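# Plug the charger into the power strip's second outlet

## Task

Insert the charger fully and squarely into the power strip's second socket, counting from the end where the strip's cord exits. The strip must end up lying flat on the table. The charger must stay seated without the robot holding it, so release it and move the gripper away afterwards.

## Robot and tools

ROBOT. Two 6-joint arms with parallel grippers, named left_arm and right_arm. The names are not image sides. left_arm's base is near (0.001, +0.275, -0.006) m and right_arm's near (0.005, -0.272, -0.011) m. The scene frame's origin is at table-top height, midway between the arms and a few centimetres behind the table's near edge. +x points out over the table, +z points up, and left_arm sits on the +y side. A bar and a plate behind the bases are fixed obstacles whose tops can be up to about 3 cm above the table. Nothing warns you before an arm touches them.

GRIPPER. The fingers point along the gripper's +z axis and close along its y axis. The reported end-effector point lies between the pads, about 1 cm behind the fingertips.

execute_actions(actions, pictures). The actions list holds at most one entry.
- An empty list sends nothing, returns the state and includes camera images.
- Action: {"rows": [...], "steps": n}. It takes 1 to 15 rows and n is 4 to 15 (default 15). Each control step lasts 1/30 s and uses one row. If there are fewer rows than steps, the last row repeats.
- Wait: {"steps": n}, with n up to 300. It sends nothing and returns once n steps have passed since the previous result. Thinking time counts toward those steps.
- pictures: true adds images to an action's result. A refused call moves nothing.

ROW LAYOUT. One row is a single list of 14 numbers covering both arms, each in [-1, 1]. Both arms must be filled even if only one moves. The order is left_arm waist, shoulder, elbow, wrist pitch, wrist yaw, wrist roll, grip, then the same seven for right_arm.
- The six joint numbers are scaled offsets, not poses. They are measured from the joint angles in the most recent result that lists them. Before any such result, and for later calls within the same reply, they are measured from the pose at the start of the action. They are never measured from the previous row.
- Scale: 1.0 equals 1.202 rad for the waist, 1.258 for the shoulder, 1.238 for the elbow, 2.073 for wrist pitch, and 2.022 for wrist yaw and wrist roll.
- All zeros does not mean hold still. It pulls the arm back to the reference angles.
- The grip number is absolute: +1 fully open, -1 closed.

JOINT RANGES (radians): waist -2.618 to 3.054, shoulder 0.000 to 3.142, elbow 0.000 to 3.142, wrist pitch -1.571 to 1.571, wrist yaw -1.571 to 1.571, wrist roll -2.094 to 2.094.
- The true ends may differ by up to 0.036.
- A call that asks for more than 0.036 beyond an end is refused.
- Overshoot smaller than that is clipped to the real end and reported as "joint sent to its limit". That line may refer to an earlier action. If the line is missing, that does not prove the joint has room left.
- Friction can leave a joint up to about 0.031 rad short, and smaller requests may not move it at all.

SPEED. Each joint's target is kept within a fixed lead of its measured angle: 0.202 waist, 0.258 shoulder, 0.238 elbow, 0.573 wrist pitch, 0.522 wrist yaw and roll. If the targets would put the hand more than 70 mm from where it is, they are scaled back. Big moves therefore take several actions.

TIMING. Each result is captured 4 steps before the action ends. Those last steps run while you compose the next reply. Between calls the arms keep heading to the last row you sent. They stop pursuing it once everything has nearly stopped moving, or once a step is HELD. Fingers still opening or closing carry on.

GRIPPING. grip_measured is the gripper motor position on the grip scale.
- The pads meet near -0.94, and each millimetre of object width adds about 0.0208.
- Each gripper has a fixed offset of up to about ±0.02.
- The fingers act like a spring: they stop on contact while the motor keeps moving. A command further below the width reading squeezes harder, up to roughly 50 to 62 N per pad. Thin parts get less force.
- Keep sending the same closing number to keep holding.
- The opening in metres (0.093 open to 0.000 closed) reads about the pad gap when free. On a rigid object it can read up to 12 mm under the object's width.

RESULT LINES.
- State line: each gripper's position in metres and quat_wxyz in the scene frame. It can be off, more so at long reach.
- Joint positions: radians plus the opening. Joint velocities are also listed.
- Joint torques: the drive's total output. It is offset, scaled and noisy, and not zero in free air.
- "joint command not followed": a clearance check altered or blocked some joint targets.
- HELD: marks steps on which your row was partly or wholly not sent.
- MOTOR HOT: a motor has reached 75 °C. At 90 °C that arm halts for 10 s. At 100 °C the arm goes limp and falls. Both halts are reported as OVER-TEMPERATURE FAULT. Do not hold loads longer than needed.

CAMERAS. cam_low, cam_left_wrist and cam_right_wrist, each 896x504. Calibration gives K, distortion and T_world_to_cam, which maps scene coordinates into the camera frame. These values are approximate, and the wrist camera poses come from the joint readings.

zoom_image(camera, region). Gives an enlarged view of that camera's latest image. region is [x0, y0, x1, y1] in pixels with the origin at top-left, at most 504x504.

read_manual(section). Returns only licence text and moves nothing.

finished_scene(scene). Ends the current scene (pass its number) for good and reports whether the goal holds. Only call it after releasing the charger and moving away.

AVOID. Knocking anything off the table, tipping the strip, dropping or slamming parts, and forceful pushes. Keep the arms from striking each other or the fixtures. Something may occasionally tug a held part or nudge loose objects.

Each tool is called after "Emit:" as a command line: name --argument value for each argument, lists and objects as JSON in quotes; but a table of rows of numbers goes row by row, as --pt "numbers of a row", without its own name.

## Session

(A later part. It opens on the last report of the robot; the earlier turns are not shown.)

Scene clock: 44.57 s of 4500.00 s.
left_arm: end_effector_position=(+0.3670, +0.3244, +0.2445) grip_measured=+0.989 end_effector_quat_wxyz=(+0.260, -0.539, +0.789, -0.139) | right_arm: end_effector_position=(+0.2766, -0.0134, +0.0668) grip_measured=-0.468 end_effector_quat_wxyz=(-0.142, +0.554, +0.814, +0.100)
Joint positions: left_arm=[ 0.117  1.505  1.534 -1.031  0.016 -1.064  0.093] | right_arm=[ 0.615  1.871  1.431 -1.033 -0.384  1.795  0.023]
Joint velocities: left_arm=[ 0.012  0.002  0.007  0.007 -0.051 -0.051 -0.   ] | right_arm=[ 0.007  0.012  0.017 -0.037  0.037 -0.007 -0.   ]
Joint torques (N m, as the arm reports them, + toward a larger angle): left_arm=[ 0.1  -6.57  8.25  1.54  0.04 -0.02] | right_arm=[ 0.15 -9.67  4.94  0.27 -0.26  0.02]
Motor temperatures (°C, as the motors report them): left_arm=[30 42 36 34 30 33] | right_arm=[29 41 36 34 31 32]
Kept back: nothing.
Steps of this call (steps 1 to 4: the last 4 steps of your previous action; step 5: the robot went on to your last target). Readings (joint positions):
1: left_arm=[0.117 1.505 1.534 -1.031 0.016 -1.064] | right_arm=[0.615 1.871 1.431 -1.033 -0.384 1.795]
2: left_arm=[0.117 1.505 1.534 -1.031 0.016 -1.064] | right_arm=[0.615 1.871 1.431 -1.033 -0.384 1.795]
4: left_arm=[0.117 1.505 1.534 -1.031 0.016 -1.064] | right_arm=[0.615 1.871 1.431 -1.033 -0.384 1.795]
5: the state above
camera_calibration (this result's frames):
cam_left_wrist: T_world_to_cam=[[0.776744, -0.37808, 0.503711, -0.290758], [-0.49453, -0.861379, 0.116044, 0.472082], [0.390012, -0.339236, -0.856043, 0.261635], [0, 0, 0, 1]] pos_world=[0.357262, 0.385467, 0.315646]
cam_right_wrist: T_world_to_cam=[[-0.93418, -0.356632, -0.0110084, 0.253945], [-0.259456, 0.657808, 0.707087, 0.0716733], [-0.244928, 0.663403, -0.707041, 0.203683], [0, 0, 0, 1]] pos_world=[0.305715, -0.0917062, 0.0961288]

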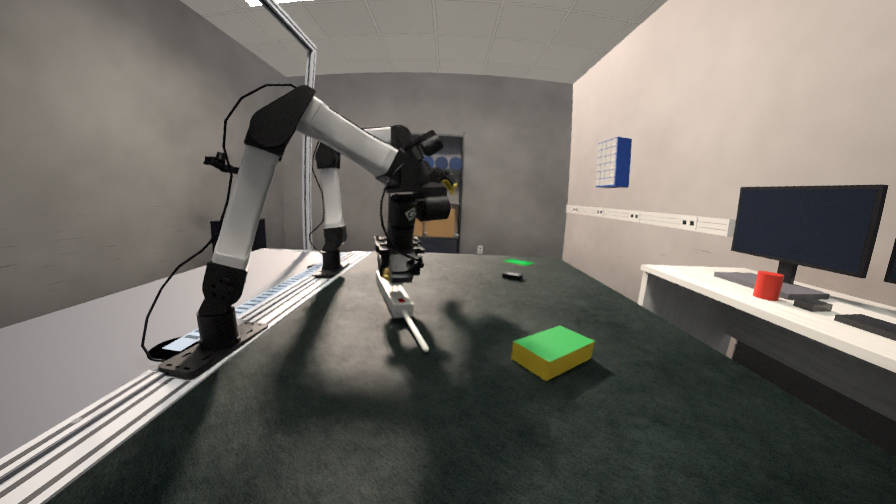

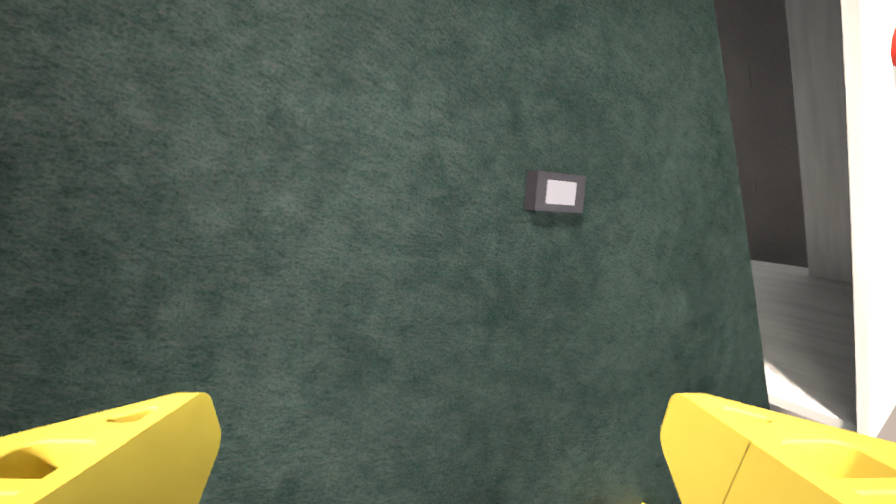

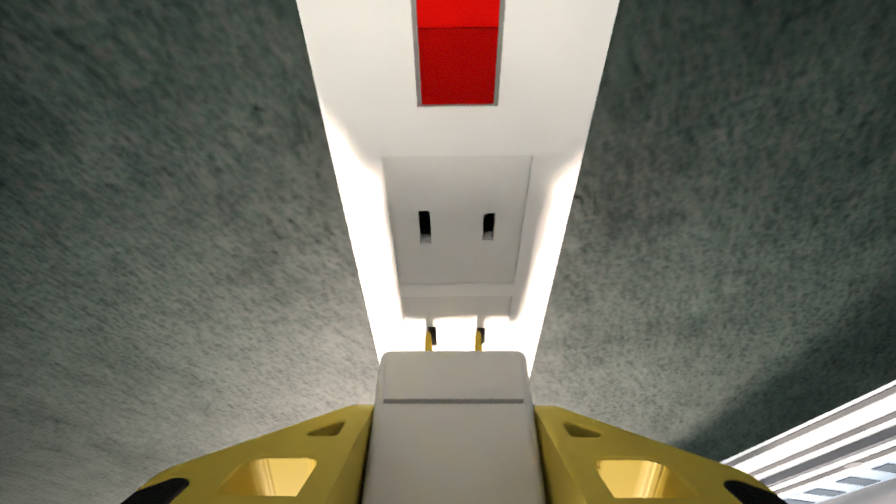

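Emit:
execute_actions --actions '[{"rows":[ [0,0,0,0,0,0,1, 0,-0.013,-0.010,-0.010,0.005,0.002,-0.7], [0,0,0,0,0,0,1, 0,-0.016,-0.005,-0.010,0.005,0.002,-0.7], [0,0,0,0,0,0,1, 0,-0.018,0,-0.011,0.006,0.002,-0.7], [0,0,0,0,0,0,1, 0,-0.020,0,-0.012,0.006,0.002,-0.7], [0,0,0,0,0,0,1, 0,-0.021,0,-0.012,0.0065,0.002,-0.7], [0,0,0,0,0,0,1, 0,-0.022,0,-0.012,0.0065,0.002,-0.7] ],"steps":14}]'

Emit:
execute_actions --actions '[{"steps":6}]' --pictures true

Emit:
zoom_image --camera "cam_right_wrist" --region '[400, 300, 510, 365]'

Scene clock: 45.30 s of 4500.00 s.
left_arm: end_effector_position=(+0.3670, +0.3244, +0.2445) grip_measured=+0.989 end_effector_quat_wxyz=(+0.260, -0.539, +0.789, -0.139) | right_arm: end_effector_position=(+0.2756, -0.0148, +0.0684) grip_measured=-0.468 end_effector_quat_wxyz=(-0.140, +0.554, +0.814, +0.098)
Joint positions: left_arm=[ 0.117  1.505  1.534 -1.031  0.016 -1.064  0.093] | right_arm=[ 0.615  1.865  1.431 -1.04  -0.379  1.795  0.023]
Joint velocities: left_arm=[ 0.007  0.017  0.012  0.007 -0.066 -0.037  0.   ] | right_arm=[ 0.007 -0.012  0.007 -0.022  0.037 -0.081 -0.001]
Joint torques (N m, as the arm reports them, + toward a larger angle): left_arm=[ 0.16 -6.59  8.25  1.54  0.04 -0.02] | right_arm=[  0.12 -10.41   6.62   0.38  -0.3    0.02]
Motor temperatures (°C, as the motors report them): left_arm=[30 41 36 34 30 33] | right_arm=[29 42 36 34 31 32]
Steps of this call (steps 1 to 12: the robot went on to your last target; steps 13 to 22: the first 10 steps of this action). Readings (joint positions):
13: left_arm=[0.117 1.505 1.534 -1.031 0.016 -1.064] | right_arm=[0.615 1.871 1.431 -1.033 -0.384 1.795]
14: left_arm=[0.117 1.505 1.534 -1.031 0.016 -1.064] | right_arm=[0.615 1.870 1.431 -1.033 -0.384 1.795]
16: left_arm=[0.117 1.505 1.534 -1.031 0.016 -1.064] | right_arm=[0.615 1.869 1.431 -1.035 -0.383 1.795]
20: left_arm=[0.117 1.505 1.534 -1.031 0.016 -1.064] | right_arm=[0.615 1.867 1.431 -1.040 -0.380 1.795]
22: the state above

Scene clock: 45.50 s of 4500.00 s.
left_arm: end_effector_position=(+0.3670, +0.3244, +0.2445) grip_measured=+0.989 end_effector_quat_wxyz=(+0.260, -0.539, +0.789, -0.139) | right_arm: end_effector_position=(+0.2755, -0.0151, +0.0684) grip_measured=-0.468 end_effector_quat_wxyz=(-0.140, +0.554, +0.815, +0.098)
Joint positions: left_arm=[ 0.117  1.505  1.534 -1.031  0.016 -1.064  0.093] | right_arm=[ 0.615  1.865  1.431 -1.041 -0.378  1.795  0.023]
Joint velocities: left_arm=[-0.012 -0.002 -0.012  0.007 -0.037 -0.051 -0.   ] | right_arm=[ 0.002  0.007 -0.007  0.022 -0.037 -0.007 -0.001]
Joint torques (N m, as the arm reports them, + toward a larger angle): left_arm=[ 0.17 -6.56  8.21  1.54  0.03 -0.02] | right_arm=[  0.13 -10.47   6.62   0.38  -0.29   0.02]
Motor temperatures (°C, as the motors report them): left_arm=[30 41 36 34 30 33] | right_arm=[29 42 36 34 31 32]
Kept back: nothing.
Steps of this call (steps 1 to 4: the last 4 steps of your previous action; steps 5 to 6: the robot went on to your last target). Readings (joint positions):
1: left_arm=[0.117 1.505 1.534 -1.031 0.016 -1.064] | right_arm=[0.615 1.865 1.431 -1.041 -0.379 1.795]
2: left_arm=[0.117 1.505 1.534 -1.031 0.016 -1.064] | right_arm=[0.615 1.865 1.431 -1.041 -0.379 1.795]
4: left_arm=[0.117 1.505 1.534 -1.031 0.016 -1.064] | right_arm=[0.615 1.865 1.431 -1.041 -0.378 1.795]
6: the state above
camera_calibration (this result's frames):
cam_left_wrist: T_world_to_cam=[[0.776744, -0.37808, 0.503711, -0.290758], [-0.49453, -0.861379, 0.116044, 0.472082], [0.390012, -0.339236, -0.856043, 0.261635], [0, 0, 0, 1]] pos_world=[0.357262, 0.385467, 0.315646]
cam_right_wrist: T_world_to_cam=[[-0.934375, -0.35616, -0.00965932, 0.252362], [-0.259732, 0.662341, 0.70274, 0.0717906], [-0.24389, 0.659132, -0.711381, 0.205639], [0, 0, 0, 1]] pos_world=[0.3046, -0.0932122, 0.0982755]

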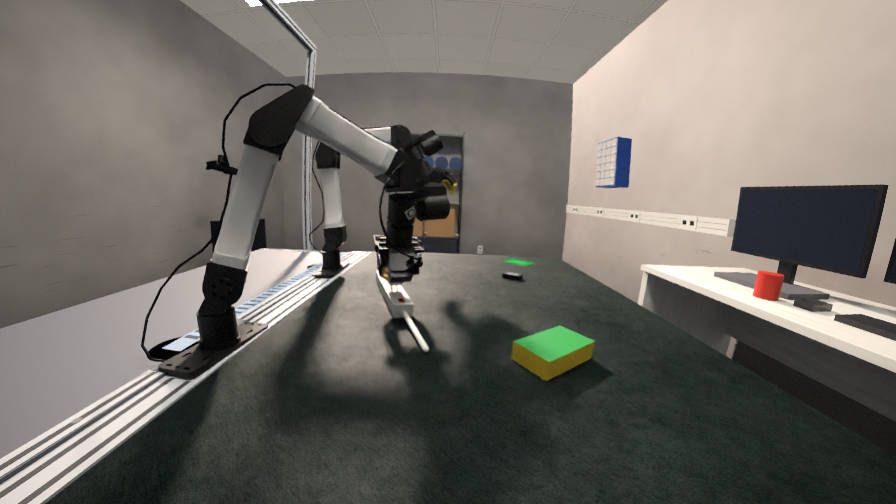

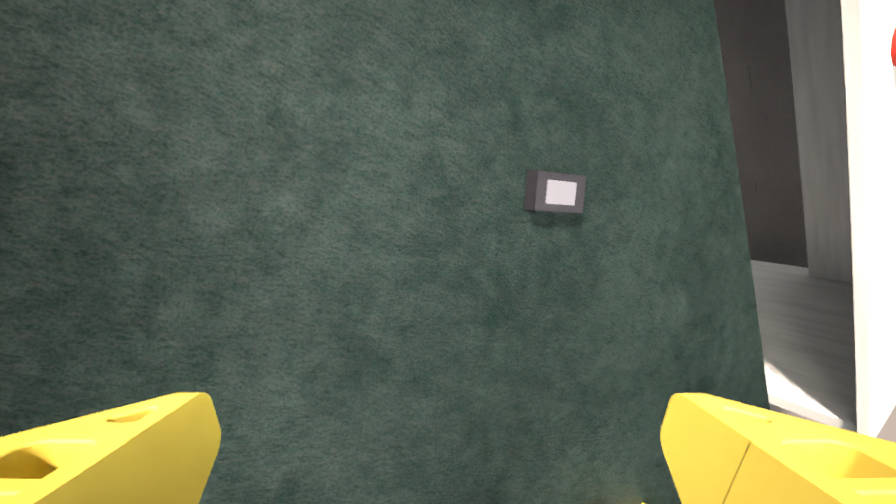

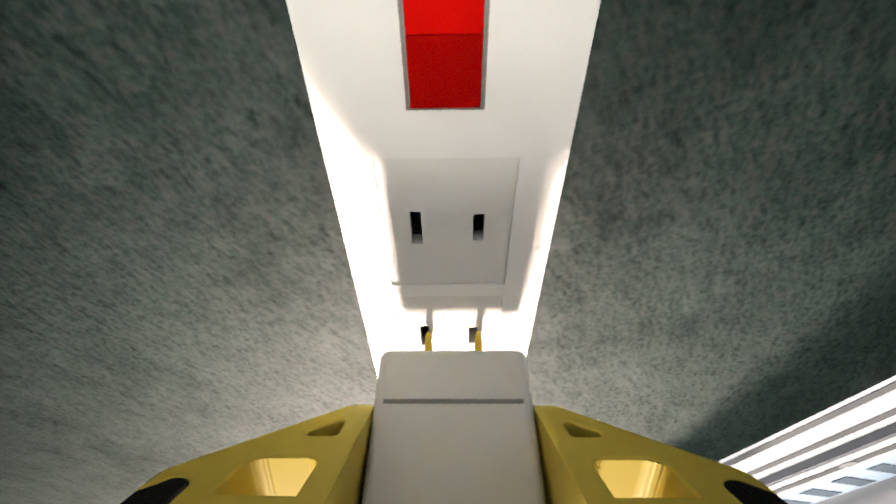

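Region (400, 300, 510, 365) of cam_right_wrist's 896x504 image, scaled by 4.582, with more detail than that image has; it fills the top 298 rows of this view, and the rest is white.

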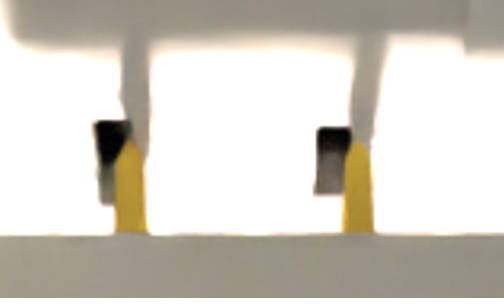

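Emit:
execute_actions --actions '[{"rows":[ [0,0,0,0,0,0,1, 0,-0.008,0,0.003,0,0.002,-0.7], [0,0,0,0,0,0,1, 0,-0.004,0,0.006,0,0.002,-0.7], [0,0,0,0,0,0,1, 0,0,0,0.008,0,0.002,-0.7], [0,0,0,0,0,0,1, 0,0.003,0,0.009,0,0.002,-0.7] ],"steps":14}]'

Emit:
execute_actions --actions '[{"steps":6}]' --pictures true

Emit:
zoom_image --camera "cam_right_wrist" --region '[400, 300, 510, 365]'

Scene clock: 46.27 s of 4500.00 s.
left_arm: end_effector_position=(+0.3670, +0.3244, +0.2445) grip_measured=+0.989 end_effector_quat_wxyz=(+0.260, -0.539, +0.789, -0.139) | right_arm: end_effector_position=(+0.2765, -0.0145, +0.0685) grip_measured=-0.468 end_effector_quat_wxyz=(-0.139, +0.554, +0.815, +0.100)
Joint positions: left_arm=[ 0.117  1.505  1.534 -1.031  0.016 -1.064  0.093] | right_arm=[ 0.615  1.865  1.431 -1.036 -0.378  1.795  0.023]
Joint velocities: left_arm=[ 0.007  0.017 -0.007 -0.037  0.007  0.051 -0.001] | right_arm=[-0.007 -0.007 -0.012  0.037  0.007 -0.037  0.001]
Joint torques (N m, as the arm reports them, + toward a larger angle): left_arm=[ 0.15 -6.58  8.22  1.53  0.03  0.  ] | right_arm=[ 0.1  -8.57  6.63  0.73 -0.38  0.02]
Motor temperatures (°C, as the motors report them): left_arm=[30 41 36 34 30 33] | right_arm=[29 42 36 34 31 32]
Steps of this call (steps 1 to 13: the robot went on to your last target; steps 14 to 23: the first 10 steps of this action). Readings (joint positions):
14: left_arm=[0.117 1.505 1.534 -1.031 0.016 -1.064] | right_arm=[0.615 1.865 1.431 -1.042 -0.378 1.795]
15: left_arm=[0.117 1.505 1.534 -1.031 0.016 -1.064] | right_arm=[0.615 1.865 1.431 -1.042 -0.378 1.795]
17: left_arm=[0.117 1.505 1.534 -1.031 0.016 -1.064] | right_arm=[0.615 1.865 1.431 -1.041 -0.378 1.795]
21: left_arm=[0.117 1.505 1.534 -1.031 0.016 -1.064] | right_arm=[0.615 1.865 1.431 -1.037 -0.378 1.795]
23: the state above

Scene clock: 46.47 s of 4500.00 s.
left_arm: end_effector_position=(+0.3670, +0.3244, +0.2445) grip_measured=+0.989 end_effector_quat_wxyz=(+0.260, -0.539, +0.789, -0.139) | right_arm: end_effector_position=(+0.2766, -0.0144, +0.0685) grip_measured=-0.468 end_effector_quat_wxyz=(-0.139, +0.554, +0.815, +0.100)
Joint positions: left_arm=[ 0.117  1.505  1.534 -1.031  0.016 -1.064  0.093] | right_arm=[ 0.615  1.865  1.431 -1.036 -0.378  1.795  0.023]
Joint velocities: left_arm=[-0.007  0.007 -0.007  0.037  0.037  0.022  0.001] | right_arm=[ 0.007  0.007  0.017  0.022 -0.022  0.037 -0.001]
Joint torques (N m, as the arm reports them, + toward a larger angle): left_arm=[ 0.13 -6.53  8.2   1.54  0.03 -0.01] | right_arm=[ 0.1  -8.57  6.64  0.75 -0.37  0.02]
Motor temperatures (°C, as the motors report them): left_arm=[30 41 36 34 30 33] | right_arm=[29 42 36 34 31 32]
Kept back: nothing.
Steps of this call (steps 1 to 4: the last 4 steps of your previous action; steps 5 to 6: the robot went on to your last target). Readings (joint positions):
1: left_arm=[0.117 1.505 1.534 -1.031 0.016 -1.064] | right_arm=[0.615 1.865 1.431 -1.036 -0.378 1.795]
2: left_arm=[0.117 1.505 1.534 -1.031 0.016 -1.064] | right_arm=[0.615 1.865 1.431 -1.036 -0.378 1.795]
4: left_arm=[0.117 1.505 1.534 -1.031 0.016 -1.064] | right_arm=[0.615 1.865 1.431 -1.036 -0.378 1.795]
6: the state above
camera_calibration (this result's frames):
cam_left_wrist: T_world_to_cam=[[0.776744, -0.37808, 0.503711, -0.290758], [-0.49453, -0.861379, 0.116044, 0.472082], [0.390012, -0.339236, -0.856043, 0.261635], [0, 0, 0, 1]] pos_world=[0.357262, 0.385467, 0.315646]
cam_right_wrist: T_world_to_cam=[[-0.934226, -0.356356, -0.0152396, 0.253983], [-0.263255, 0.660063, 0.703572, 0.0724024], [-0.240663, 0.661308, -0.71046, 0.204579], [0, 0, 0, 1]] pos_world=[0.305573, -0.0925711, 0.0982753]

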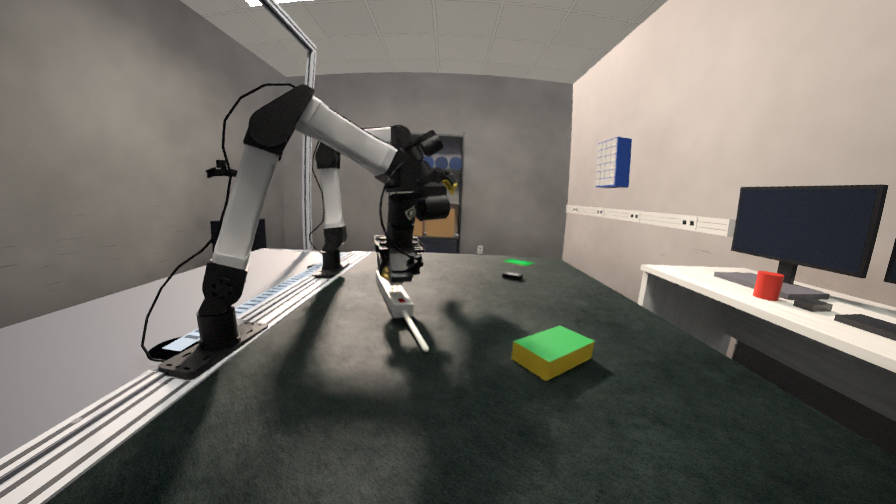

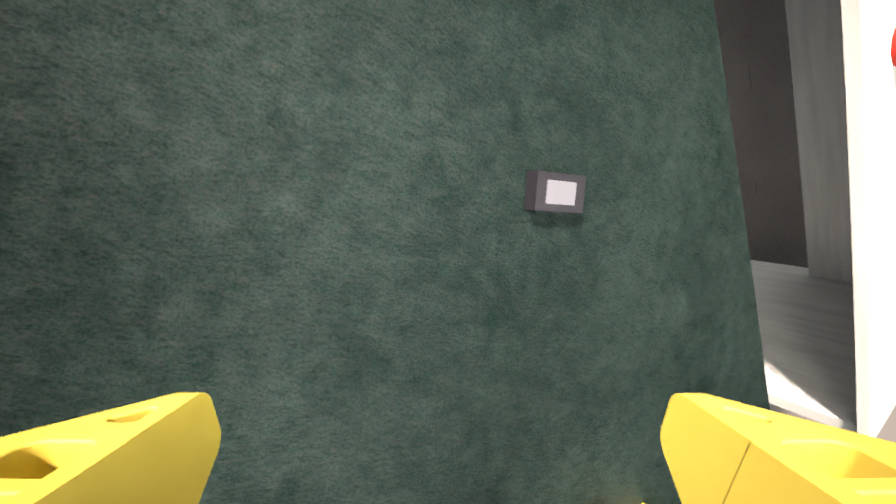

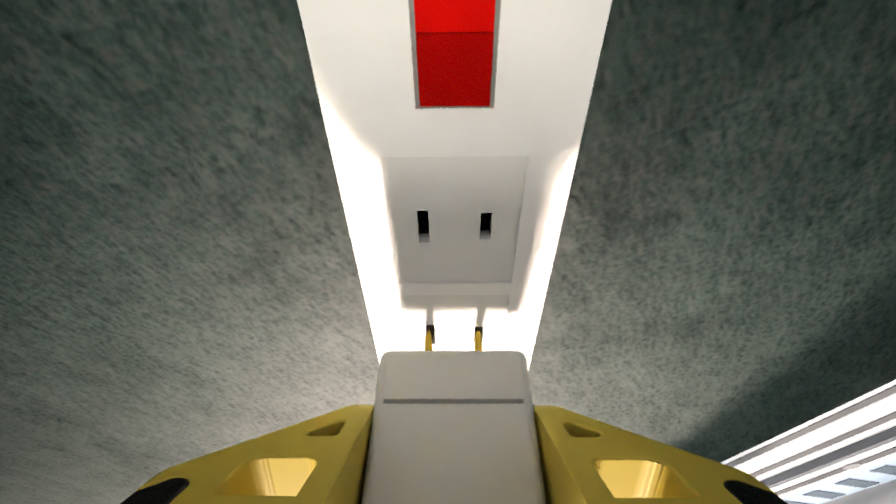

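Region (400, 300, 510, 365) of cam_right_wrist's 896x504 image, scaled by 4.582, with more detail than that image has; it fills the top 298 rows of this view, and the rest is white.

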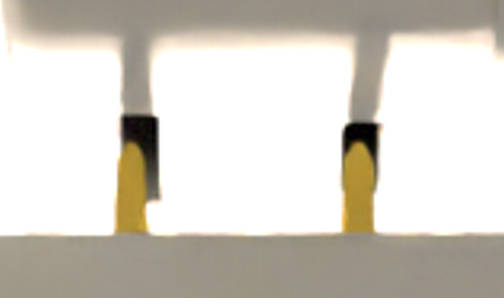

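Emit:
execute_actions --actions '[{"rows":[ [0,0,0,0,0,0,1, 0,0.005,0,0,0,0.002,-0.7], [0,0,0,0,0,0,1, 0,0.007,0,0,0,0.002,-0.7], [0,0,0,0,0,0,1, 0,0.009,0,0,0,0.002,-0.7], [0,0,0,0,0,0,1, 0,0.011,0,0,0,0.002,-0.7], [0,0,0,0,0,0,1, 0,0.012,0,0,0,0.002,-0.7], [0,0,0,0,0,0,1, 0,0.013,0,0,0,0.002,-0.7], [0,0,0,0,0,0,1, 0,0.0145,0,0,0,0.002,-0.7], [0,0,0,0,0,0,1, 0,0.016,0,0,0,0.002,-0.7], [0,0,0,0,0,0,1, 0,0.0175,0,0,0,0.002,-0.7], [0,0,0,0,0,0,1, 0,0.019,0,0,0,0.002,-0.7], [0,0,0,0,0,0,1, 0,0.0205,0,0,0,0.002,-0.7], [0,0,0,0,0,0,1, 0,0.022,0,0,0,0.002,-0.7] ],"steps":15}]'

Emit:
execute_actions --actions '[{"steps":7}]' --pictures true

Emit:
zoom_image --camera "cam_right_wrist" --region '[400, 300, 510, 365]'

Scene clock: 47.23 s of 4500.00 s.
left_arm: end_effector_position=(+0.3670, +0.3244, +0.2445) grip_measured=+0.989 end_effector_quat_wxyz=(+0.260, -0.539, +0.789, -0.139) | right_arm: end_effector_position=(+0.2766, -0.0144, +0.0683) grip_measured=-0.468 end_effector_quat_wxyz=(-0.139, +0.554, +0.815, +0.100)
Joint positions: left_arm=[ 0.117  1.505  1.534 -1.031  0.016 -1.064  0.093] | right_arm=[ 0.615  1.866  1.431 -1.036 -0.378  1.795  0.023]
Joint velocities: left_arm=[-0.012 -0.022 -0.007 -0.022  0.037 -0.037 -0.001] | right_arm=[-0.002  0.037 -0.022 -0.022 -0.007 -0.037 -0.001]
Joint torques (N m, as the arm reports them, + toward a larger angle): left_arm=[ 0.11 -6.57  8.2   1.52  0.03 -0.01] | right_arm=[ 0.16 -7.09  6.67  0.58 -0.36  0.02]
Motor temperatures (°C, as the motors report them): left_arm=[30 41 36 34 30 33] | right_arm=[29 42 36 34 31 32]
Steps of this call (steps 1 to 12: the robot went on to your last target; steps 13 to 23: the first 11 steps of this action). Readings (joint positions):
13: left_arm=[0.117 1.505 1.534 -1.031 0.016 -1.064] | right_arm=[0.615 1.865 1.431 -1.036 -0.378 1.795]
14: left_arm=[0.117 1.505 1.534 -1.031 0.016 -1.064] | right_arm=[0.615 1.865 1.431 -1.036 -0.378 1.795]
16: left_arm=[0.117 1.505 1.534 -1.031 0.016 -1.064] | right_arm=[0.615 1.865 1.431 -1.036 -0.378 1.795]
20: left_arm=[0.117 1.505 1.534 -1.031 0.016 -1.064] | right_arm=[0.615 1.865 1.431 -1.036 -0.378 1.795]
23: the state above

Scene clock: 47.47 s of 4500.00 s.
left_arm: end_effector_position=(+0.3670, +0.3244, +0.2445) grip_measured=+0.989 end_effector_quat_wxyz=(+0.260, -0.539, +0.789, -0.139) | right_arm: end_effector_position=(+0.2764, -0.0148, +0.0637) grip_measured=-0.468 end_effector_quat_wxyz=(-0.141, +0.555, +0.814, +0.094)
Joint positions: left_arm=[ 0.117  1.505  1.534 -1.031  0.016 -1.064  0.093] | right_arm=[ 0.615  1.879  1.431 -1.035 -0.378  1.795  0.023]
Joint velocities: left_arm=[-0.027  0.012 -0.012 -0.037  0.022  0.037 -0.001] | right_arm=[ 0.007  0.012 -0.002  0.022 -0.051 -0.022  0.   ]
Joint torques (N m, as the arm reports them, + toward a larger angle): left_arm=[ 0.16 -6.61  8.24  1.54  0.04 -0.01] | right_arm=[ 0.17 -7.91  6.58  0.54 -0.36  0.02]
Motor temperatures (°C, as the motors report them): left_arm=[30 41 36 34 30 33] | right_arm=[29 42 36 34 31 32]
Kept back: nothing.
Steps of this call (steps 1 to 4: the last 4 steps of your previous action; steps 5 to 7: the robot went on to your last target). Readings (joint positions):
1: left_arm=[0.117 1.505 1.534 -1.031 0.016 -1.064] | right_arm=[0.615 1.868 1.431 -1.036 -0.378 1.795]
2: left_arm=[0.117 1.505 1.534 -1.031 0.016 -1.064] | right_arm=[0.615 1.870 1.431 -1.036 -0.378 1.795]
4: left_arm=[0.117 1.505 1.534 -1.031 0.016 -1.064] | right_arm=[0.615 1.876 1.431 -1.036 -0.378 1.795]
7: the state above
camera_calibration (this result's frames):
cam_left_wrist: T_world_to_cam=[[0.776744, -0.37808, 0.503711, -0.290758], [-0.49453, -0.861379, 0.116044, 0.472082], [0.390012, -0.339236, -0.856043, 0.261635], [0, 0, 0, 1]] pos_world=[0.357262, 0.385467, 0.315646]
cam_right_wrist: T_world_to_cam=[[-0.934539, -0.355856, -0.00184702, 0.252821], [-0.254807, 0.665524, 0.701535, 0.0739159], [-0.248416, 0.656082, -0.712633, 0.203526], [0, 0, 0, 1]] pos_world=[0.305664, -0.0927544, 0.0936514]

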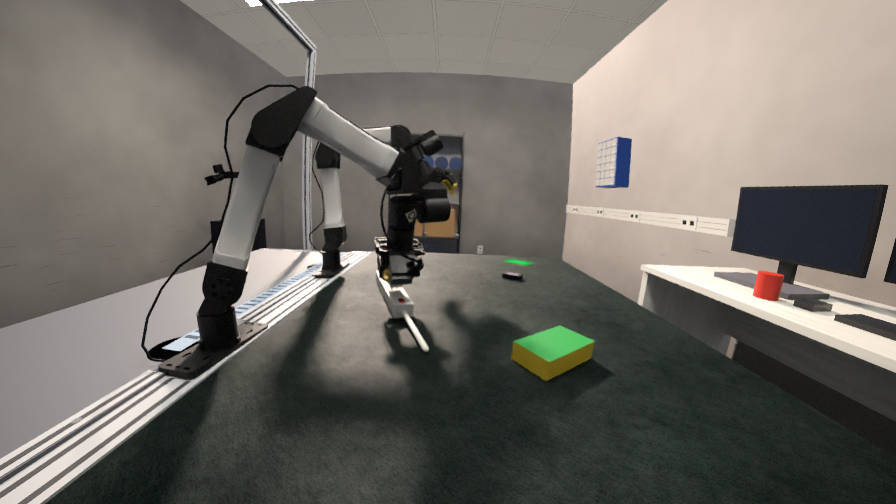

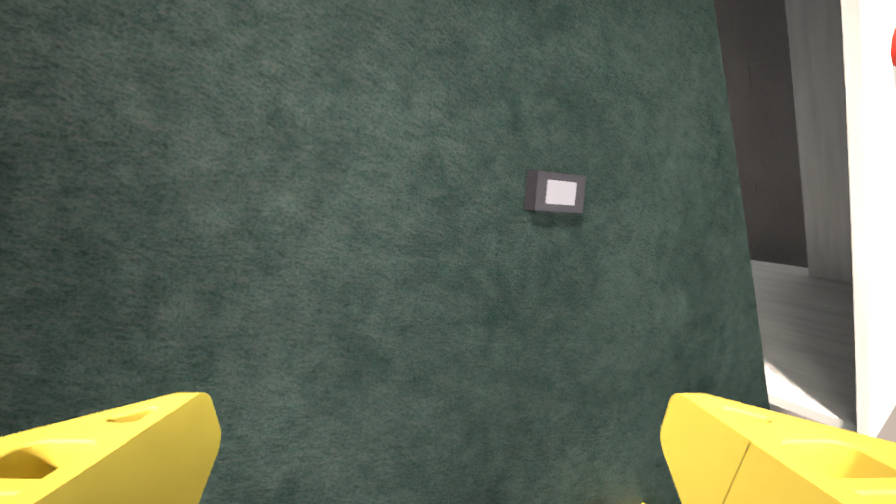

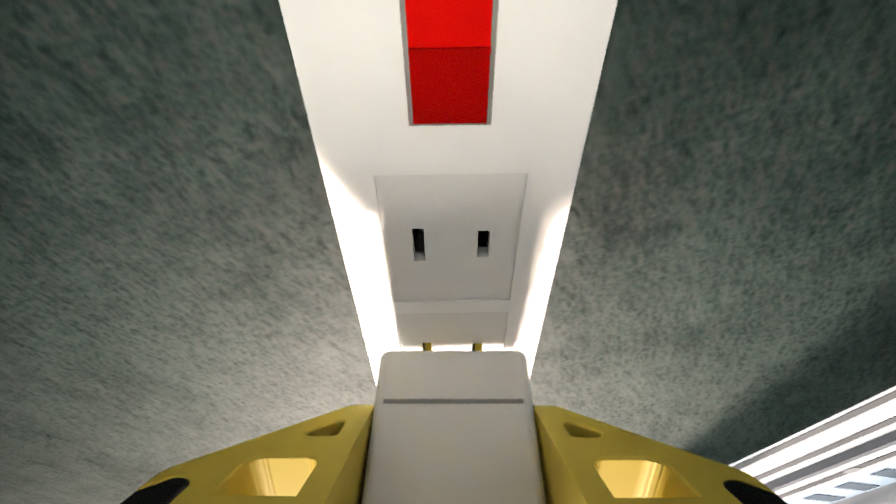

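Region (400, 300, 510, 365) of cam_right_wrist's 896x504 image, scaled by 4.582, with more detail than that image has; it fills the top 298 rows of this view, and the rest is white.

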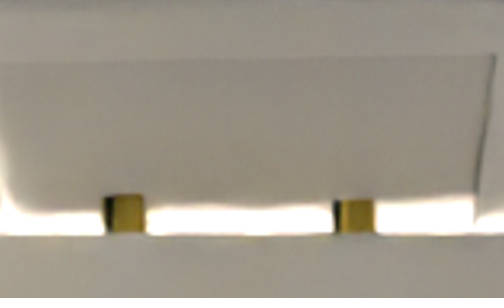

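Emit:
execute_actions --actions '[{"rows":[ [0,0,0,0,0,0,1, 0,0.012,-0.008,0.005,0,0.002,-0.7], [0,0,0,0,0,0,1, 0,0.013,-0.013,0.008,0,0.002,-0.7], [0,0,0,0,0,0,1, 0,0.014,-0.016,0.010,0.001,0.002,-0.7], [0,0,0,0,0,0,1, 0,0.015,-0.019,0.012,0.002,0.002,-0.7], [0,0,0,0,0,0,1, 0,0.016,-0.022,0.014,0.003,0.002,-0.7], [0,0,0,0,0,0,1, 0,0.017,-0.025,0.016,0.004,0.002,-0.7], [0,0,0,0,0,0,1, 0,0.019,-0.028,0.018,0.005,0.002,-0.7], [0,0,0,0,0,0,1, 0,0.022,-0.030,0.019,0.006,0.002,-0.7], [0,0,0,0,0,0,1, 0,0.026,-0.032,0.019,0.008,0.002,-0.7], [0,0,0,0,0,0,1, 0,0.031,-0.034,0.019,0.010,0.002,-0.7], [0,0,0,0,0,0,1, 0,0.036,-0.036,0.019,0.012,0.002,-0.7], [0,0,0,0,0,0,1, 0,0.041,-0.038,0.018,0.014,0.002,-0.7], [0,0,0,0,0,0,1, 0,0.046,-0.040,0.018,0.016,0.002,-0.7], [0,0,0,0,0,0,1, 0,0.051,-0.042,0.017,0.018,0.002,-0.7], [0,0,0,0,0,0,1, 0,0.056,-0.044,0.017,0.020,0.002,-0.7] ],"steps":15}]'

Emit:
execute_actions --actions '[{"steps":6}]'

Scene clock: 49.17 s of 4500.00 s.
left_arm: end_effector_position=(+0.3670, +0.3244, +0.2445) grip_measured=+0.989 end_effector_quat_wxyz=(+0.260, -0.539, +0.789, -0.139) | right_arm: end_effector_position=(+0.2766, -0.0148, +0.0563) grip_measured=-0.468 end_effector_quat_wxyz=(-0.142, +0.555, +0.814, +0.093)
Joint positions: left_arm=[ 0.117  1.505  1.534 -1.031  0.016 -1.064  0.093] | right_arm=[ 0.615  1.888  1.413 -1.011 -0.38   1.795  0.023]
Joint velocities: left_arm=[-0.002 -0.007  0.002 -0.051 -0.066  0.037 -0.   ] | right_arm=[-0.002  0.007  0.007  0.022 -0.051  0.007  0.   ]
Joint torques (N m, as the arm reports them, + toward a larger angle): left_arm=[ 0.14 -6.6   8.21  1.54  0.04 -0.01] | right_arm=[ 0.15 -6.24  4.42  0.73 -0.12  0.03]
Motor temperatures (°C, as the motors report them): left_arm=[30 41 36 34 30 33] | right_arm=[29 42 36 34 31 32]
Steps of this call (steps 1 to 30: the robot went on to your last target; steps 31 to 40: nothing new was sent; steps 41 to 51: the first 11 steps of this action). Readings (joint positions):
41: left_arm=[0.117 1.505 1.534 -1.031 0.016 -1.064] | right_arm=[0.615 1.879 1.431 -1.035 -0.378 1.795]
42: left_arm=[0.117 1.505 1.534 -1.031 0.016 -1.064] | right_arm=[0.615 1.879 1.431 -1.035 -0.378 1.795]
44: left_arm=[0.117 1.505 1.534 -1.031 0.016 -1.064] | right_arm=[0.615 1.879 1.430 -1.032 -0.378 1.795]
48: left_arm=[0.117 1.505 1.534 -1.031 0.016 -1.064] | right_arm=[0.615 1.880 1.416 -1.017 -0.378 1.795]
51: the state above

Scene clock: 49.37 s of 4500.00 s.
left_arm: end_effector_position=(+0.3670, +0.3244, +0.2445) grip_measured=+0.989 end_effector_quat_wxyz=(+0.260, -0.539, +0.789, -0.139) | right_arm: end_effector_position=(+0.2766, -0.0149, +0.0557) grip_measured=-0.468 end_effector_quat_wxyz=(-0.143, +0.556, +0.814, +0.092)
Joint positions: left_arm=[ 0.117  1.505  1.534 -1.031  0.016 -1.064  0.093] | right_arm=[ 0.615  1.89   1.413 -1.011 -0.379  1.795  0.023]
Joint velocities: left_arm=[-0.022  0.002 -0.007 -0.081 -0.051  0.022  0.   ] | right_arm=[-0.022 -0.002 -0.002  0.007 -0.022 -0.007  0.   ]
Joint torques (N m, as the arm reports them, + toward a larger angle): left_arm=[ 0.17 -6.56  8.21  1.54  0.03  0.  ] | right_arm=[ 0.2  -4.52  3.6   0.67  0.05  0.02]
Motor temperatures (°C, as the motors report them): left_arm=[30 41 36 34 30 33] | right_arm=[29 42 36 34 31 32]
Kept back: nothing.
Steps of this call (steps 1 to 4: the last 4 steps of your previous action; steps 5 to 6: the robot went on to your last target). Readings (joint positions):
1: left_arm=[0.117 1.505 1.534 -1.031 0.016 -1.064] | right_arm=[0.615 1.888 1.413 -1.011 -0.379 1.795]
2: left_arm=[0.117 1.505 1.534 -1.031 0.016 -1.064] | right_arm=[0.615 1.888 1.413 -1.011 -0.379 1.795]
4: left_arm=[0.117 1.505 1.534 -1.031 0.016 -1.064] | right_arm=[0.615 1.890 1.413 -1.011 -0.379 1.795]
6: the state above

Emit:
execute_actions --actions '[{"rows":[ [0,0,0,0,0,0,1, 0,0.051,-0.031,0.005,0.022,0.002,-0.7], [0,0,0,0,0,0,1, 0,0.055,-0.033,0.005,0.024,0.002,-0.7], [0,0,0,0,0,0,1, 0,0.060,-0.035,0.004,0.027,0.002,-0.7], [0,0,0,0,0,0,1, 0,0.064,-0.037,0.004,0.029,0.002,-0.7], [0,0,0,0,0,0,1, 0,0.069,-0.039,0.003,0.031,0.002,-0.7], [0,0,0,0,0,0,1, 0,0.073,-0.041,0.003,0.034,0.002,-0.7], [0,0,0,0,0,0,1, 0,0.078,-0.043,0.002,0.036,0.002,-0.7], [0,0,0,0,0,0,1, 0,0.082,-0.045,0.002,0.038,0.002,-0.7], [0,0,0,0,0,0,1, 0,0.087,-0.047,0.002,0.041,0.002,-0.7], [0,0,0,0,0,0,1, 0,0.091,-0.049,0.002,0.043,0.002,-0.7], [0,0,0,0,0,0,1, 0,0.095,-0.051,0.002,0.045,0.002,-0.7], [0,0,0,0,0,0,1, 0,0.099,-0.053,0.002,0.047,0.002,-0.7] ],"steps":15}]'

Emit:
execute_actions --actions '[{"steps":6}]'

Scene clock: 50.13 s of 4500.00 s.
left_arm: end_effector_position=(+0.3670, +0.3244, +0.2445) grip_measured=+0.989 end_effector_quat_wxyz=(+0.260, -0.539, +0.789, -0.139) | right_arm: end_effector_position=(+0.2762, -0.0150, +0.0494) grip_measured=-0.468 end_effector_quat_wxyz=(-0.147, +0.557, +0.813, +0.085)
Joint positions: left_arm=[ 0.117  1.505  1.534 -1.031  0.016 -1.064  0.093] | right_arm=[ 0.615  1.908  1.413 -1.008 -0.381  1.795  0.023]
Joint velocities: left_arm=[-0.002  0.002  0.012 -0.037 -0.051 -0.081 -0.   ] | right_arm=[-0.022 -0.007  0.022 -0.037  0.007  0.022 -0.001]
Joint torques (N m, as the arm reports them, + toward a larger angle): left_arm=[ 0.12 -6.54  8.21  1.53  0.04  0.  ] | right_arm=[ 0.13 -1.42  1.44  0.54  0.55  0.02]
Motor temperatures (°C, as the motors report them): left_arm=[30 41 36 34 30 33] | right_arm=[29 42 36 34 31 32]
Steps of this call (steps 1 to 12: the robot went on to your last target; steps 13 to 23: the first 11 steps of this action). Readings (joint positions):
13: left_arm=[0.117 1.505 1.534 -1.031 0.016 -1.064] | right_arm=[0.615 1.890 1.413 -1.011 -0.379 1.795]
14: left_arm=[0.117 1.505 1.534 -1.031 0.016 -1.064] | right_arm=[0.615 1.890 1.413 -1.011 -0.379 1.795]
16: left_arm=[0.117 1.505 1.534 -1.031 0.016 -1.064] | right_arm=[0.615 1.893 1.413 -1.011 -0.380 1.795]
20: left_arm=[0.117 1.505 1.534 -1.031 0.016 -1.064] | right_arm=[0.615 1.908 1.413 -1.008 -0.383 1.795]
23: the state above

Scene clock: 50.33 s of 4500.00 s.
left_arm: end_effector_position=(+0.3670, +0.3244, +0.2445) grip_measured=+0.989 end_effector_quat_wxyz=(+0.260, -0.539, +0.789, -0.139) | right_arm: end_effector_position=(+0.2762, -0.0150, +0.0492) grip_measured=-0.468 end_effector_quat_wxyz=(-0.147, +0.557, +0.813, +0.085)
Joint positions: left_arm=[ 0.117  1.505  1.534 -1.031  0.016 -1.064  0.093] | right_arm=[ 0.615  1.909  1.413 -1.008 -0.381  1.795  0.023]
Joint velocities: left_arm=[ 0.002  0.007 -0.002  0.022 -0.066  0.051 -0.   ] | right_arm=[ 0.007 -0.002  0.032 -0.051 -0.051 -0.007  0.001]
Joint torques (N m, as the arm reports them, + toward a larger angle): left_arm=[ 0.1  -6.52  8.23  1.53  0.02  0.  ] | right_arm=[ 0.16 -1.14  1.27  0.53  0.6   0.02]
Motor temperatures (°C, as the motors report them): left_arm=[30 41 36 34 30 33] | right_arm=[29 42 36 34 31 32]
Kept back: nothing.
Steps of this call (steps 1 to 4: the last 4 steps of your previous action; steps 5 to 6: the robot went on to your last target). Readings (joint positions):
1: left_arm=[0.117 1.505 1.534 -1.031 0.016 -1.064] | right_arm=[0.615 1.909 1.413 -1.008 -0.381 1.795]
2: left_arm=[0.117 1.505 1.534 -1.031 0.016 -1.064] | right_arm=[0.615 1.909 1.413 -1.008 -0.381 1.795]
4: left_arm=[0.117 1.505 1.534 -1.031 0.016 -1.064] | right_arm=[0.615 1.909 1.413 -1.008 -0.381 1.795]
6: the state above

Emit:
execute_actions --actions '[{"rows":[ [0,0,0,0,0,0,1, 0,0.066,-0.042,0,0.038,0,-0.7], [0,0,0,0,0,0,1, 0,0.048,-0.030,0,0.027,0,-0.7], [0,0,0,0,0,0,1, 0,0.030,-0.018,0,0.016,0,-0.6], [0,0,0,0,0,0,1, 0,0.015,-0.008,0,0.007,0,-0.45], [0,0,0,0,0,0,1, 0,0.004,0,0,0,0,-0.3], [0,0,0,0,0,0,1, 0,0,0,0,0,0,-0.1], [0,0,0,0,0,0,1, 0,0,0,0,0,0,0.15], [0,0,0,0,0,0,1, 0,-0.006,0,0,0,0,0.4], [0,0,0,0,0,0,1, 0,-0.014,0,0,0,0,0.6], [0,0,0,0,0,0,1, 0,-0.026,0,0,0,0,0.6], [0,0,0,0,0,0,1, 0,-0.042,0,0,0,0,0.6], [0,0,0,0,0,0,1, 0,-0.062,0,0,0,0,0.6], [0,0,0,0,0,0,1, 0,-0.085,0,0,0,0,0.6], [0,0,0,0,0,0,1, 0,-0.110,0,0,0,0,0.6], [0,0,0,0,0,0,1, 0,-0.135,0,0,0,0,0.6] ],"steps":15}]' --pictures true

Scene clock: 51.30 s of 4500.00 s.
left_arm: end_effector_position=(+0.3670, +0.3244, +0.2445) grip_measured=+0.989 end_effector_quat_wxyz=(+0.260, -0.539, +0.789, -0.139) | right_arm: end_effector_position=(+0.2765, -0.0140, +0.0527) grip_measured=+0.591 end_effector_quat_wxyz=(-0.147, +0.556, +0.813, +0.090)
Joint positions: left_arm=[ 0.117  1.505  1.534 -1.031  0.016 -1.064  0.093] | right_arm=[ 0.615  1.901  1.414 -1.008 -0.385  1.795  0.074]
Joint velocities: left_arm=[ 0.017 -0.007 -0.002  0.095  0.022  0.066  0.   ] | right_arm=[ 0.007 -0.09   0.002 -0.051 -0.007  0.022  0.014]
Joint torques (N m, as the arm reports them, + toward a larger angle): left_arm=[ 0.17 -6.57  8.24  1.52  0.03 -0.01] | right_arm=[  0.16 -11.93   6.42   0.51  -0.33   0.  ]
Motor temperatures (°C, as the motors report them): left_arm=[30 41 36 34 30 33] | right_arm=[29 42 36 34 31 32]
Steps of this call (steps 1 to 15: the robot went on to your last target; steps 16 to 18: nothing new was sent; steps 19 to 29: the first 11 steps of this action). Readings (joint positions):
19: left_arm=[0.117 1.505 1.534 -1.031 0.016 -1.064] | right_arm=[0.615 1.909 1.413 -1.008 -0.382 1.795]
20: left_arm=[0.117 1.505 1.534 -1.031 0.016 -1.064] | right_arm=[0.615 1.909 1.413 -1.008 -0.383 1.795]
22: left_arm=[0.117 1.505 1.534 -1.031 0.016 -1.064] | right_arm=[0.615 1.906 1.414 -1.008 -0.384 1.795]
26: left_arm=[0.117 1.505 1.534 -1.031 0.016 -1.064] | right_arm=[0.615 1.905 1.414 -1.008 -0.385 1.795]
29: the state above
camera_calibration (this result's frames):
cam_left_wrist: T_world_to_cam=[[0.776744, -0.37808, 0.503711, -0.290758], [-0.49453, -0.861379, 0.116044, 0.472082], [0.390012, -0.339236, -0.856043, 0.261635], [0, 0, 0, 1]] pos_world=[0.357262, 0.385467, 0.315646]
cam_right_wrist: T_world_to_cam=[[-0.934497, -0.355817, 0.0104486, 0.252529], [-0.24563, 0.665796, 0.704544, 0.0784487], [-0.257645, 0.655828, -0.709584, 0.197589], [0, 0, 0, 1]] pos_world=[0.306165, -0.0919612, 0.0822971]

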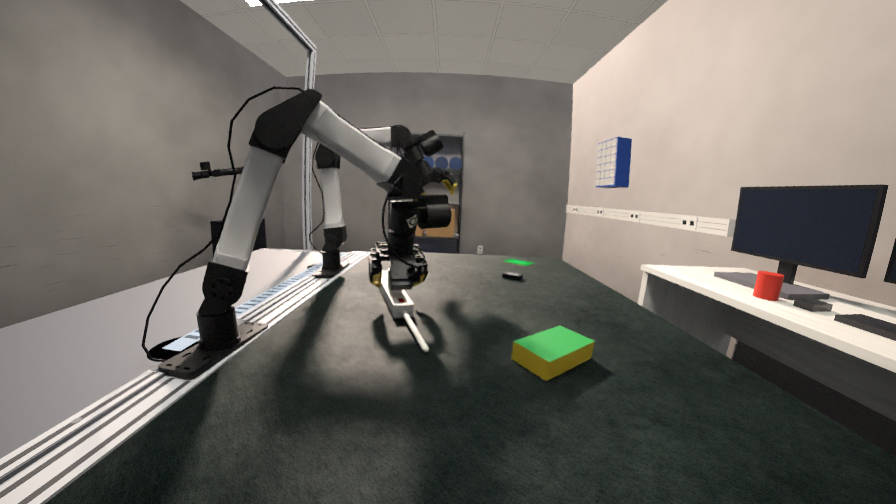

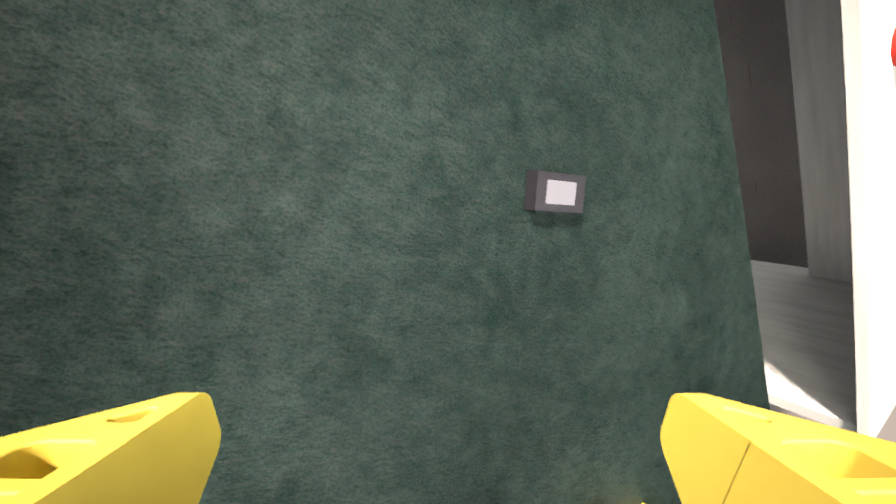

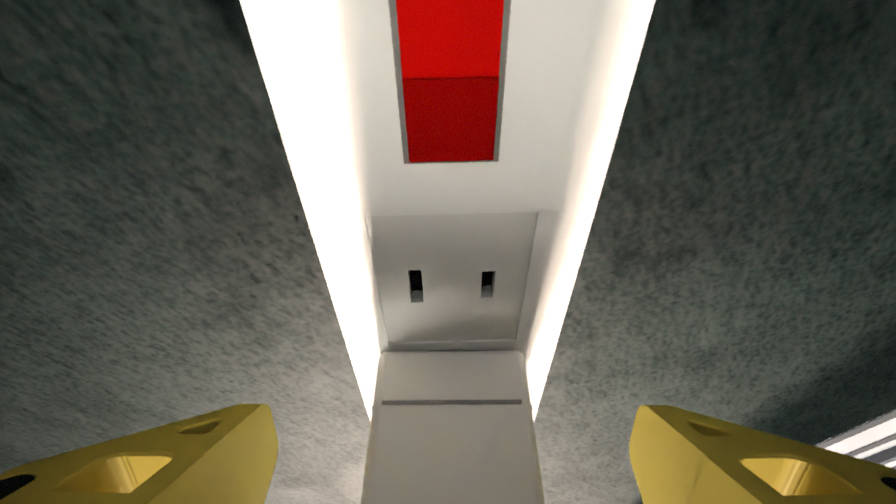

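Seated in outlet 2. Now move clear.

Emit:
execute_actions --actions '[{"rows":[ [0,0,0,0,0,0,1, -0.01,-0.150,0,0,0,0,0.6], [0,0,0,0,0,0,1, -0.025,-0.172,0,0,0,0,0.6], [0,0,0,0,0,0,1, -0.045,-0.194,0,0,0,0,0.6], [0,0,0,0,0,0,1, -0.070,-0.215,0,0,0,0,0.6], [0,0,0,0,0,0,1, -0.100,-0.235,0,0,0,0,0.6], [0,0,0,0,0,0,1, -0.132,-0.253,0,0,0,0,0.6], [0,0,0,0,0,0,1, -0.165,-0.269,0,0,0,0,0.6], [0,0,0,0,0,0,1, -0.198,-0.283,0,0,0,0,0.6], [0,0,0,0,0,0,1, -0.230,-0.294,0,0,0,0,0.6], [0,0,0,0,0,0,1, -0.260,-0.302,0,0,0,0,0.6], [0,0,0,0,0,0,1, -0.287,-0.307,0,0,0,0,0.6], [0,0,0,0,0,0,1, -0.310,-0.310,0,0,0,0,0.6], [0,0,0,0,0,0,1, -0.328,-0.310,0,0,0,0,0.6], [0,0,0,0,0,0,1, -0.340,-0.310,0,0,0,0,0.6], [0,0,0,0,0,0,1, -0.346,-0.310,0,0,0,0,0.6] ],"steps":15}]'

Emit:
execute_actions --actions '[{"steps":10}]' --pictures true

Emit:
zoom_image --camera "cam_low" --region '[340, 230, 460, 340]'

Scene clock: 52.03 s of 4500.00 s.
left_arm: end_effector_position=(+0.3670, +0.3244, +0.2445) grip_measured=+0.989 end_effector_quat_wxyz=(+0.260, -0.539, +0.789, -0.139) | right_arm: end_effector_position=(+0.3270, -0.0939, +0.1834) grip_measured=+0.598 end_effector_quat_wxyz=(-0.039, +0.618, +0.739, +0.266)
Joint positions: left_arm=[ 0.117  1.505  1.534 -1.031  0.016 -1.064  0.093] | right_arm=[ 0.338  1.538  1.414 -1.006 -0.389  1.795  0.074]
Joint velocities: left_arm=[-0.017  0.002 -0.002 -0.051 -0.037  0.022 -0.001] | right_arm=[-1.106 -0.462 -0.007  0.051  0.051 -0.007 -0.001]
Joint torques (N m, as the arm reports them, + toward a larger angle): left_arm=[ 0.17 -6.58  8.19  1.54  0.04 -0.01] | right_arm=[ 0.15 -6.18  7.27  1.37 -0.31 -0.04]
Motor temperatures (°C, as the motors report them): left_arm=[30 41 36 34 30 33] | right_arm=[29 42 36 34 31 32]
Steps of this call (steps 1 to 4: the last 4 steps of your previous action; steps 5 to 11: the robot went on to your last target; steps 12 to 22: the first 11 steps of this action). Readings (joint positions):
12: left_arm=[0.117 1.505 1.534 -1.031 0.016 -1.064] | right_arm=[0.615 1.733 1.414 -1.008 -0.385 1.795]
13: left_arm=[0.117 1.505 1.534 -1.031 0.016 -1.064] | right_arm=[0.614 1.728 1.414 -1.007 -0.385 1.795]
15: left_arm=[0.117 1.505 1.534 -1.031 0.016 -1.064] | right_arm=[0.597 1.706 1.414 -1.008 -0.386 1.795]
19: left_arm=[0.117 1.505 1.534 -1.031 0.016 -1.064] | right_arm=[0.469 1.604 1.414 -1.007 -0.390 1.795]
22: the state above

Scene clock: 52.37 s of 4500.00 s.
left_arm: end_effector_position=(+0.3670, +0.3244, +0.2445) grip_measured=+0.989 end_effector_quat_wxyz=(+0.260, -0.539, +0.789, -0.139) | right_arm: end_effector_position=(+0.3445, -0.1383, +0.1931) grip_measured=+0.598 end_effector_quat_wxyz=(-0.012, +0.661, +0.697, +0.279)
Joint positions: left_arm=[ 0.117  1.505  1.534 -1.031  0.016 -1.064  0.093] | right_arm=[ 0.206  1.516  1.414 -1.006 -0.386  1.795  0.074]
Joint velocities: left_arm=[-0.027  0.002 -0.007 -0.022  0.022  0.037  0.001] | right_arm=[-0.002 -0.002  0.002  0.007  0.007 -0.051  0.001]
Joint torques (N m, as the arm reports them, + toward a larger angle): left_arm=[ 0.2  -6.55  8.2   1.54  0.03 -0.01] | right_arm=[-0.44 -6.54  7.38  1.41 -0.34 -0.04]
Motor temperatures (°C, as the motors report them): left_arm=[30 41 36 34 30 33] | right_arm=[29 42 36 34 31 32]
Kept back: nothing.
Steps of this call (steps 1 to 4: the last 4 steps of your previous action; steps 5 to 10: the robot went on to your last target). Readings (joint positions):
1: left_arm=[0.117 1.505 1.534 -1.031 0.016 -1.064] | right_arm=[0.301 1.526 1.414 -1.006 -0.389 1.795]
2: left_arm=[0.117 1.505 1.534 -1.031 0.016 -1.064] | right_arm=[0.269 1.519 1.414 -1.006 -0.388 1.795]
4: left_arm=[0.117 1.505 1.534 -1.031 0.016 -1.064] | right_arm=[0.225 1.516 1.414 -1.006 -0.388 1.795]
8: left_arm=[0.117 1.505 1.534 -1.031 0.016 -1.064] | right_arm=[0.206 1.516 1.414 -1.006 -0.386 1.795]
10: the state above
camera_calibration (this result's frames):
cam_left_wrist: T_world_to_cam=[[0.776744, -0.37808, 0.503711, -0.290758], [-0.49453, -0.861379, 0.116044, 0.472082], [0.390012, -0.339236, -0.856043, 0.261635], [0, 0, 0, 1]] pos_world=[0.357262, 0.385467, 0.315646]
cam_right_wrist: T_world_to_cam=[[-0.925505, 0.0395817, -0.376662, 0.396675], [-0.25973, 0.657492, 0.70728, 0.0821415], [0.275648, 0.752421, -0.598231, 0.204485], [0, 0, 0, 1]] pos_world=[0.332094, -0.223568, 0.213645]

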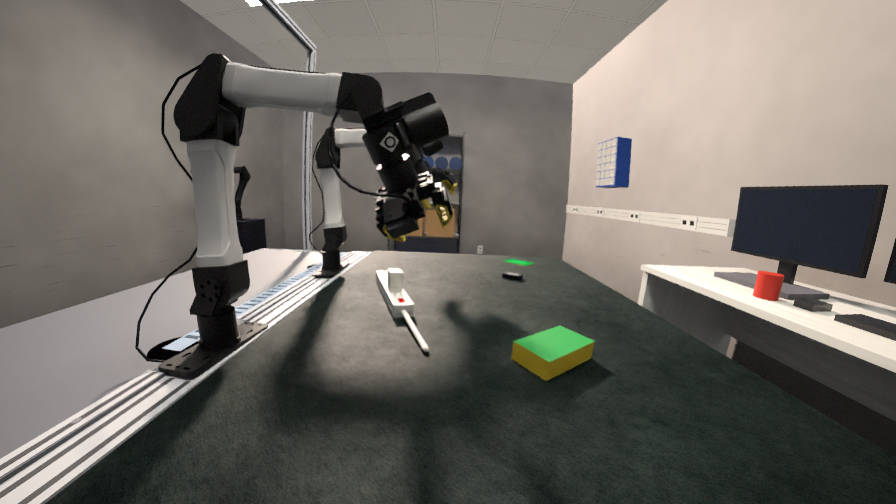

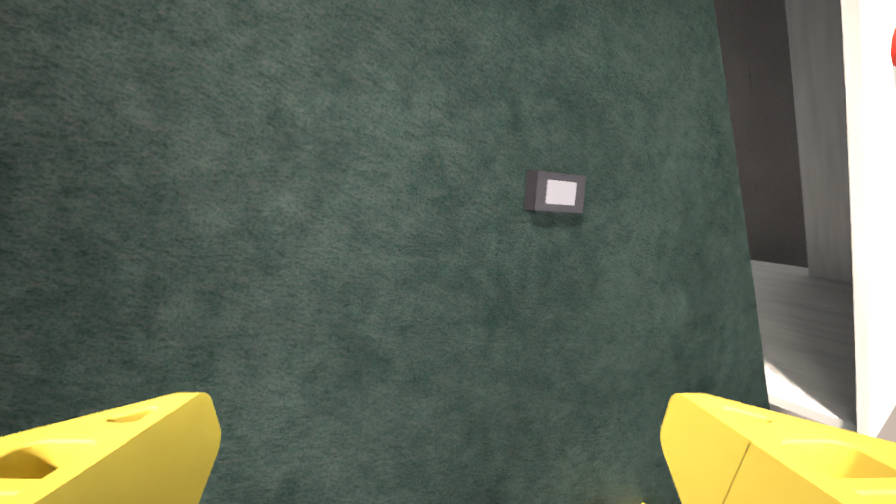

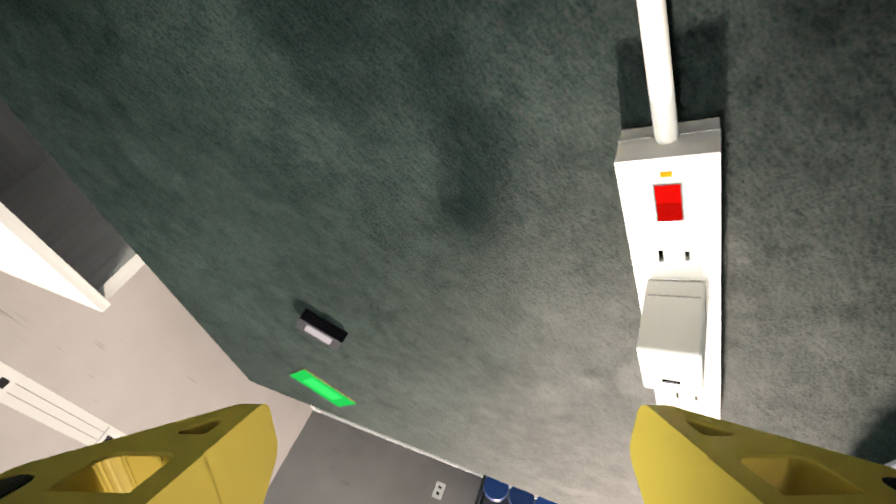

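Region (340, 230, 460, 340) of cam_low's 896x504 image, scaled by 4.200, with more detail than that image has; it fills the top 462 rows of this view, and the rest is white.

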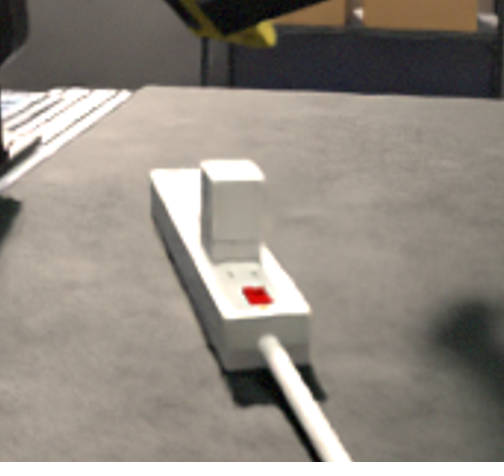

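The charger is seated upright and flush in outlet 2, and both arms are clear.

Emit:
finished_scene --scene 2

The scene is finished: the task was done.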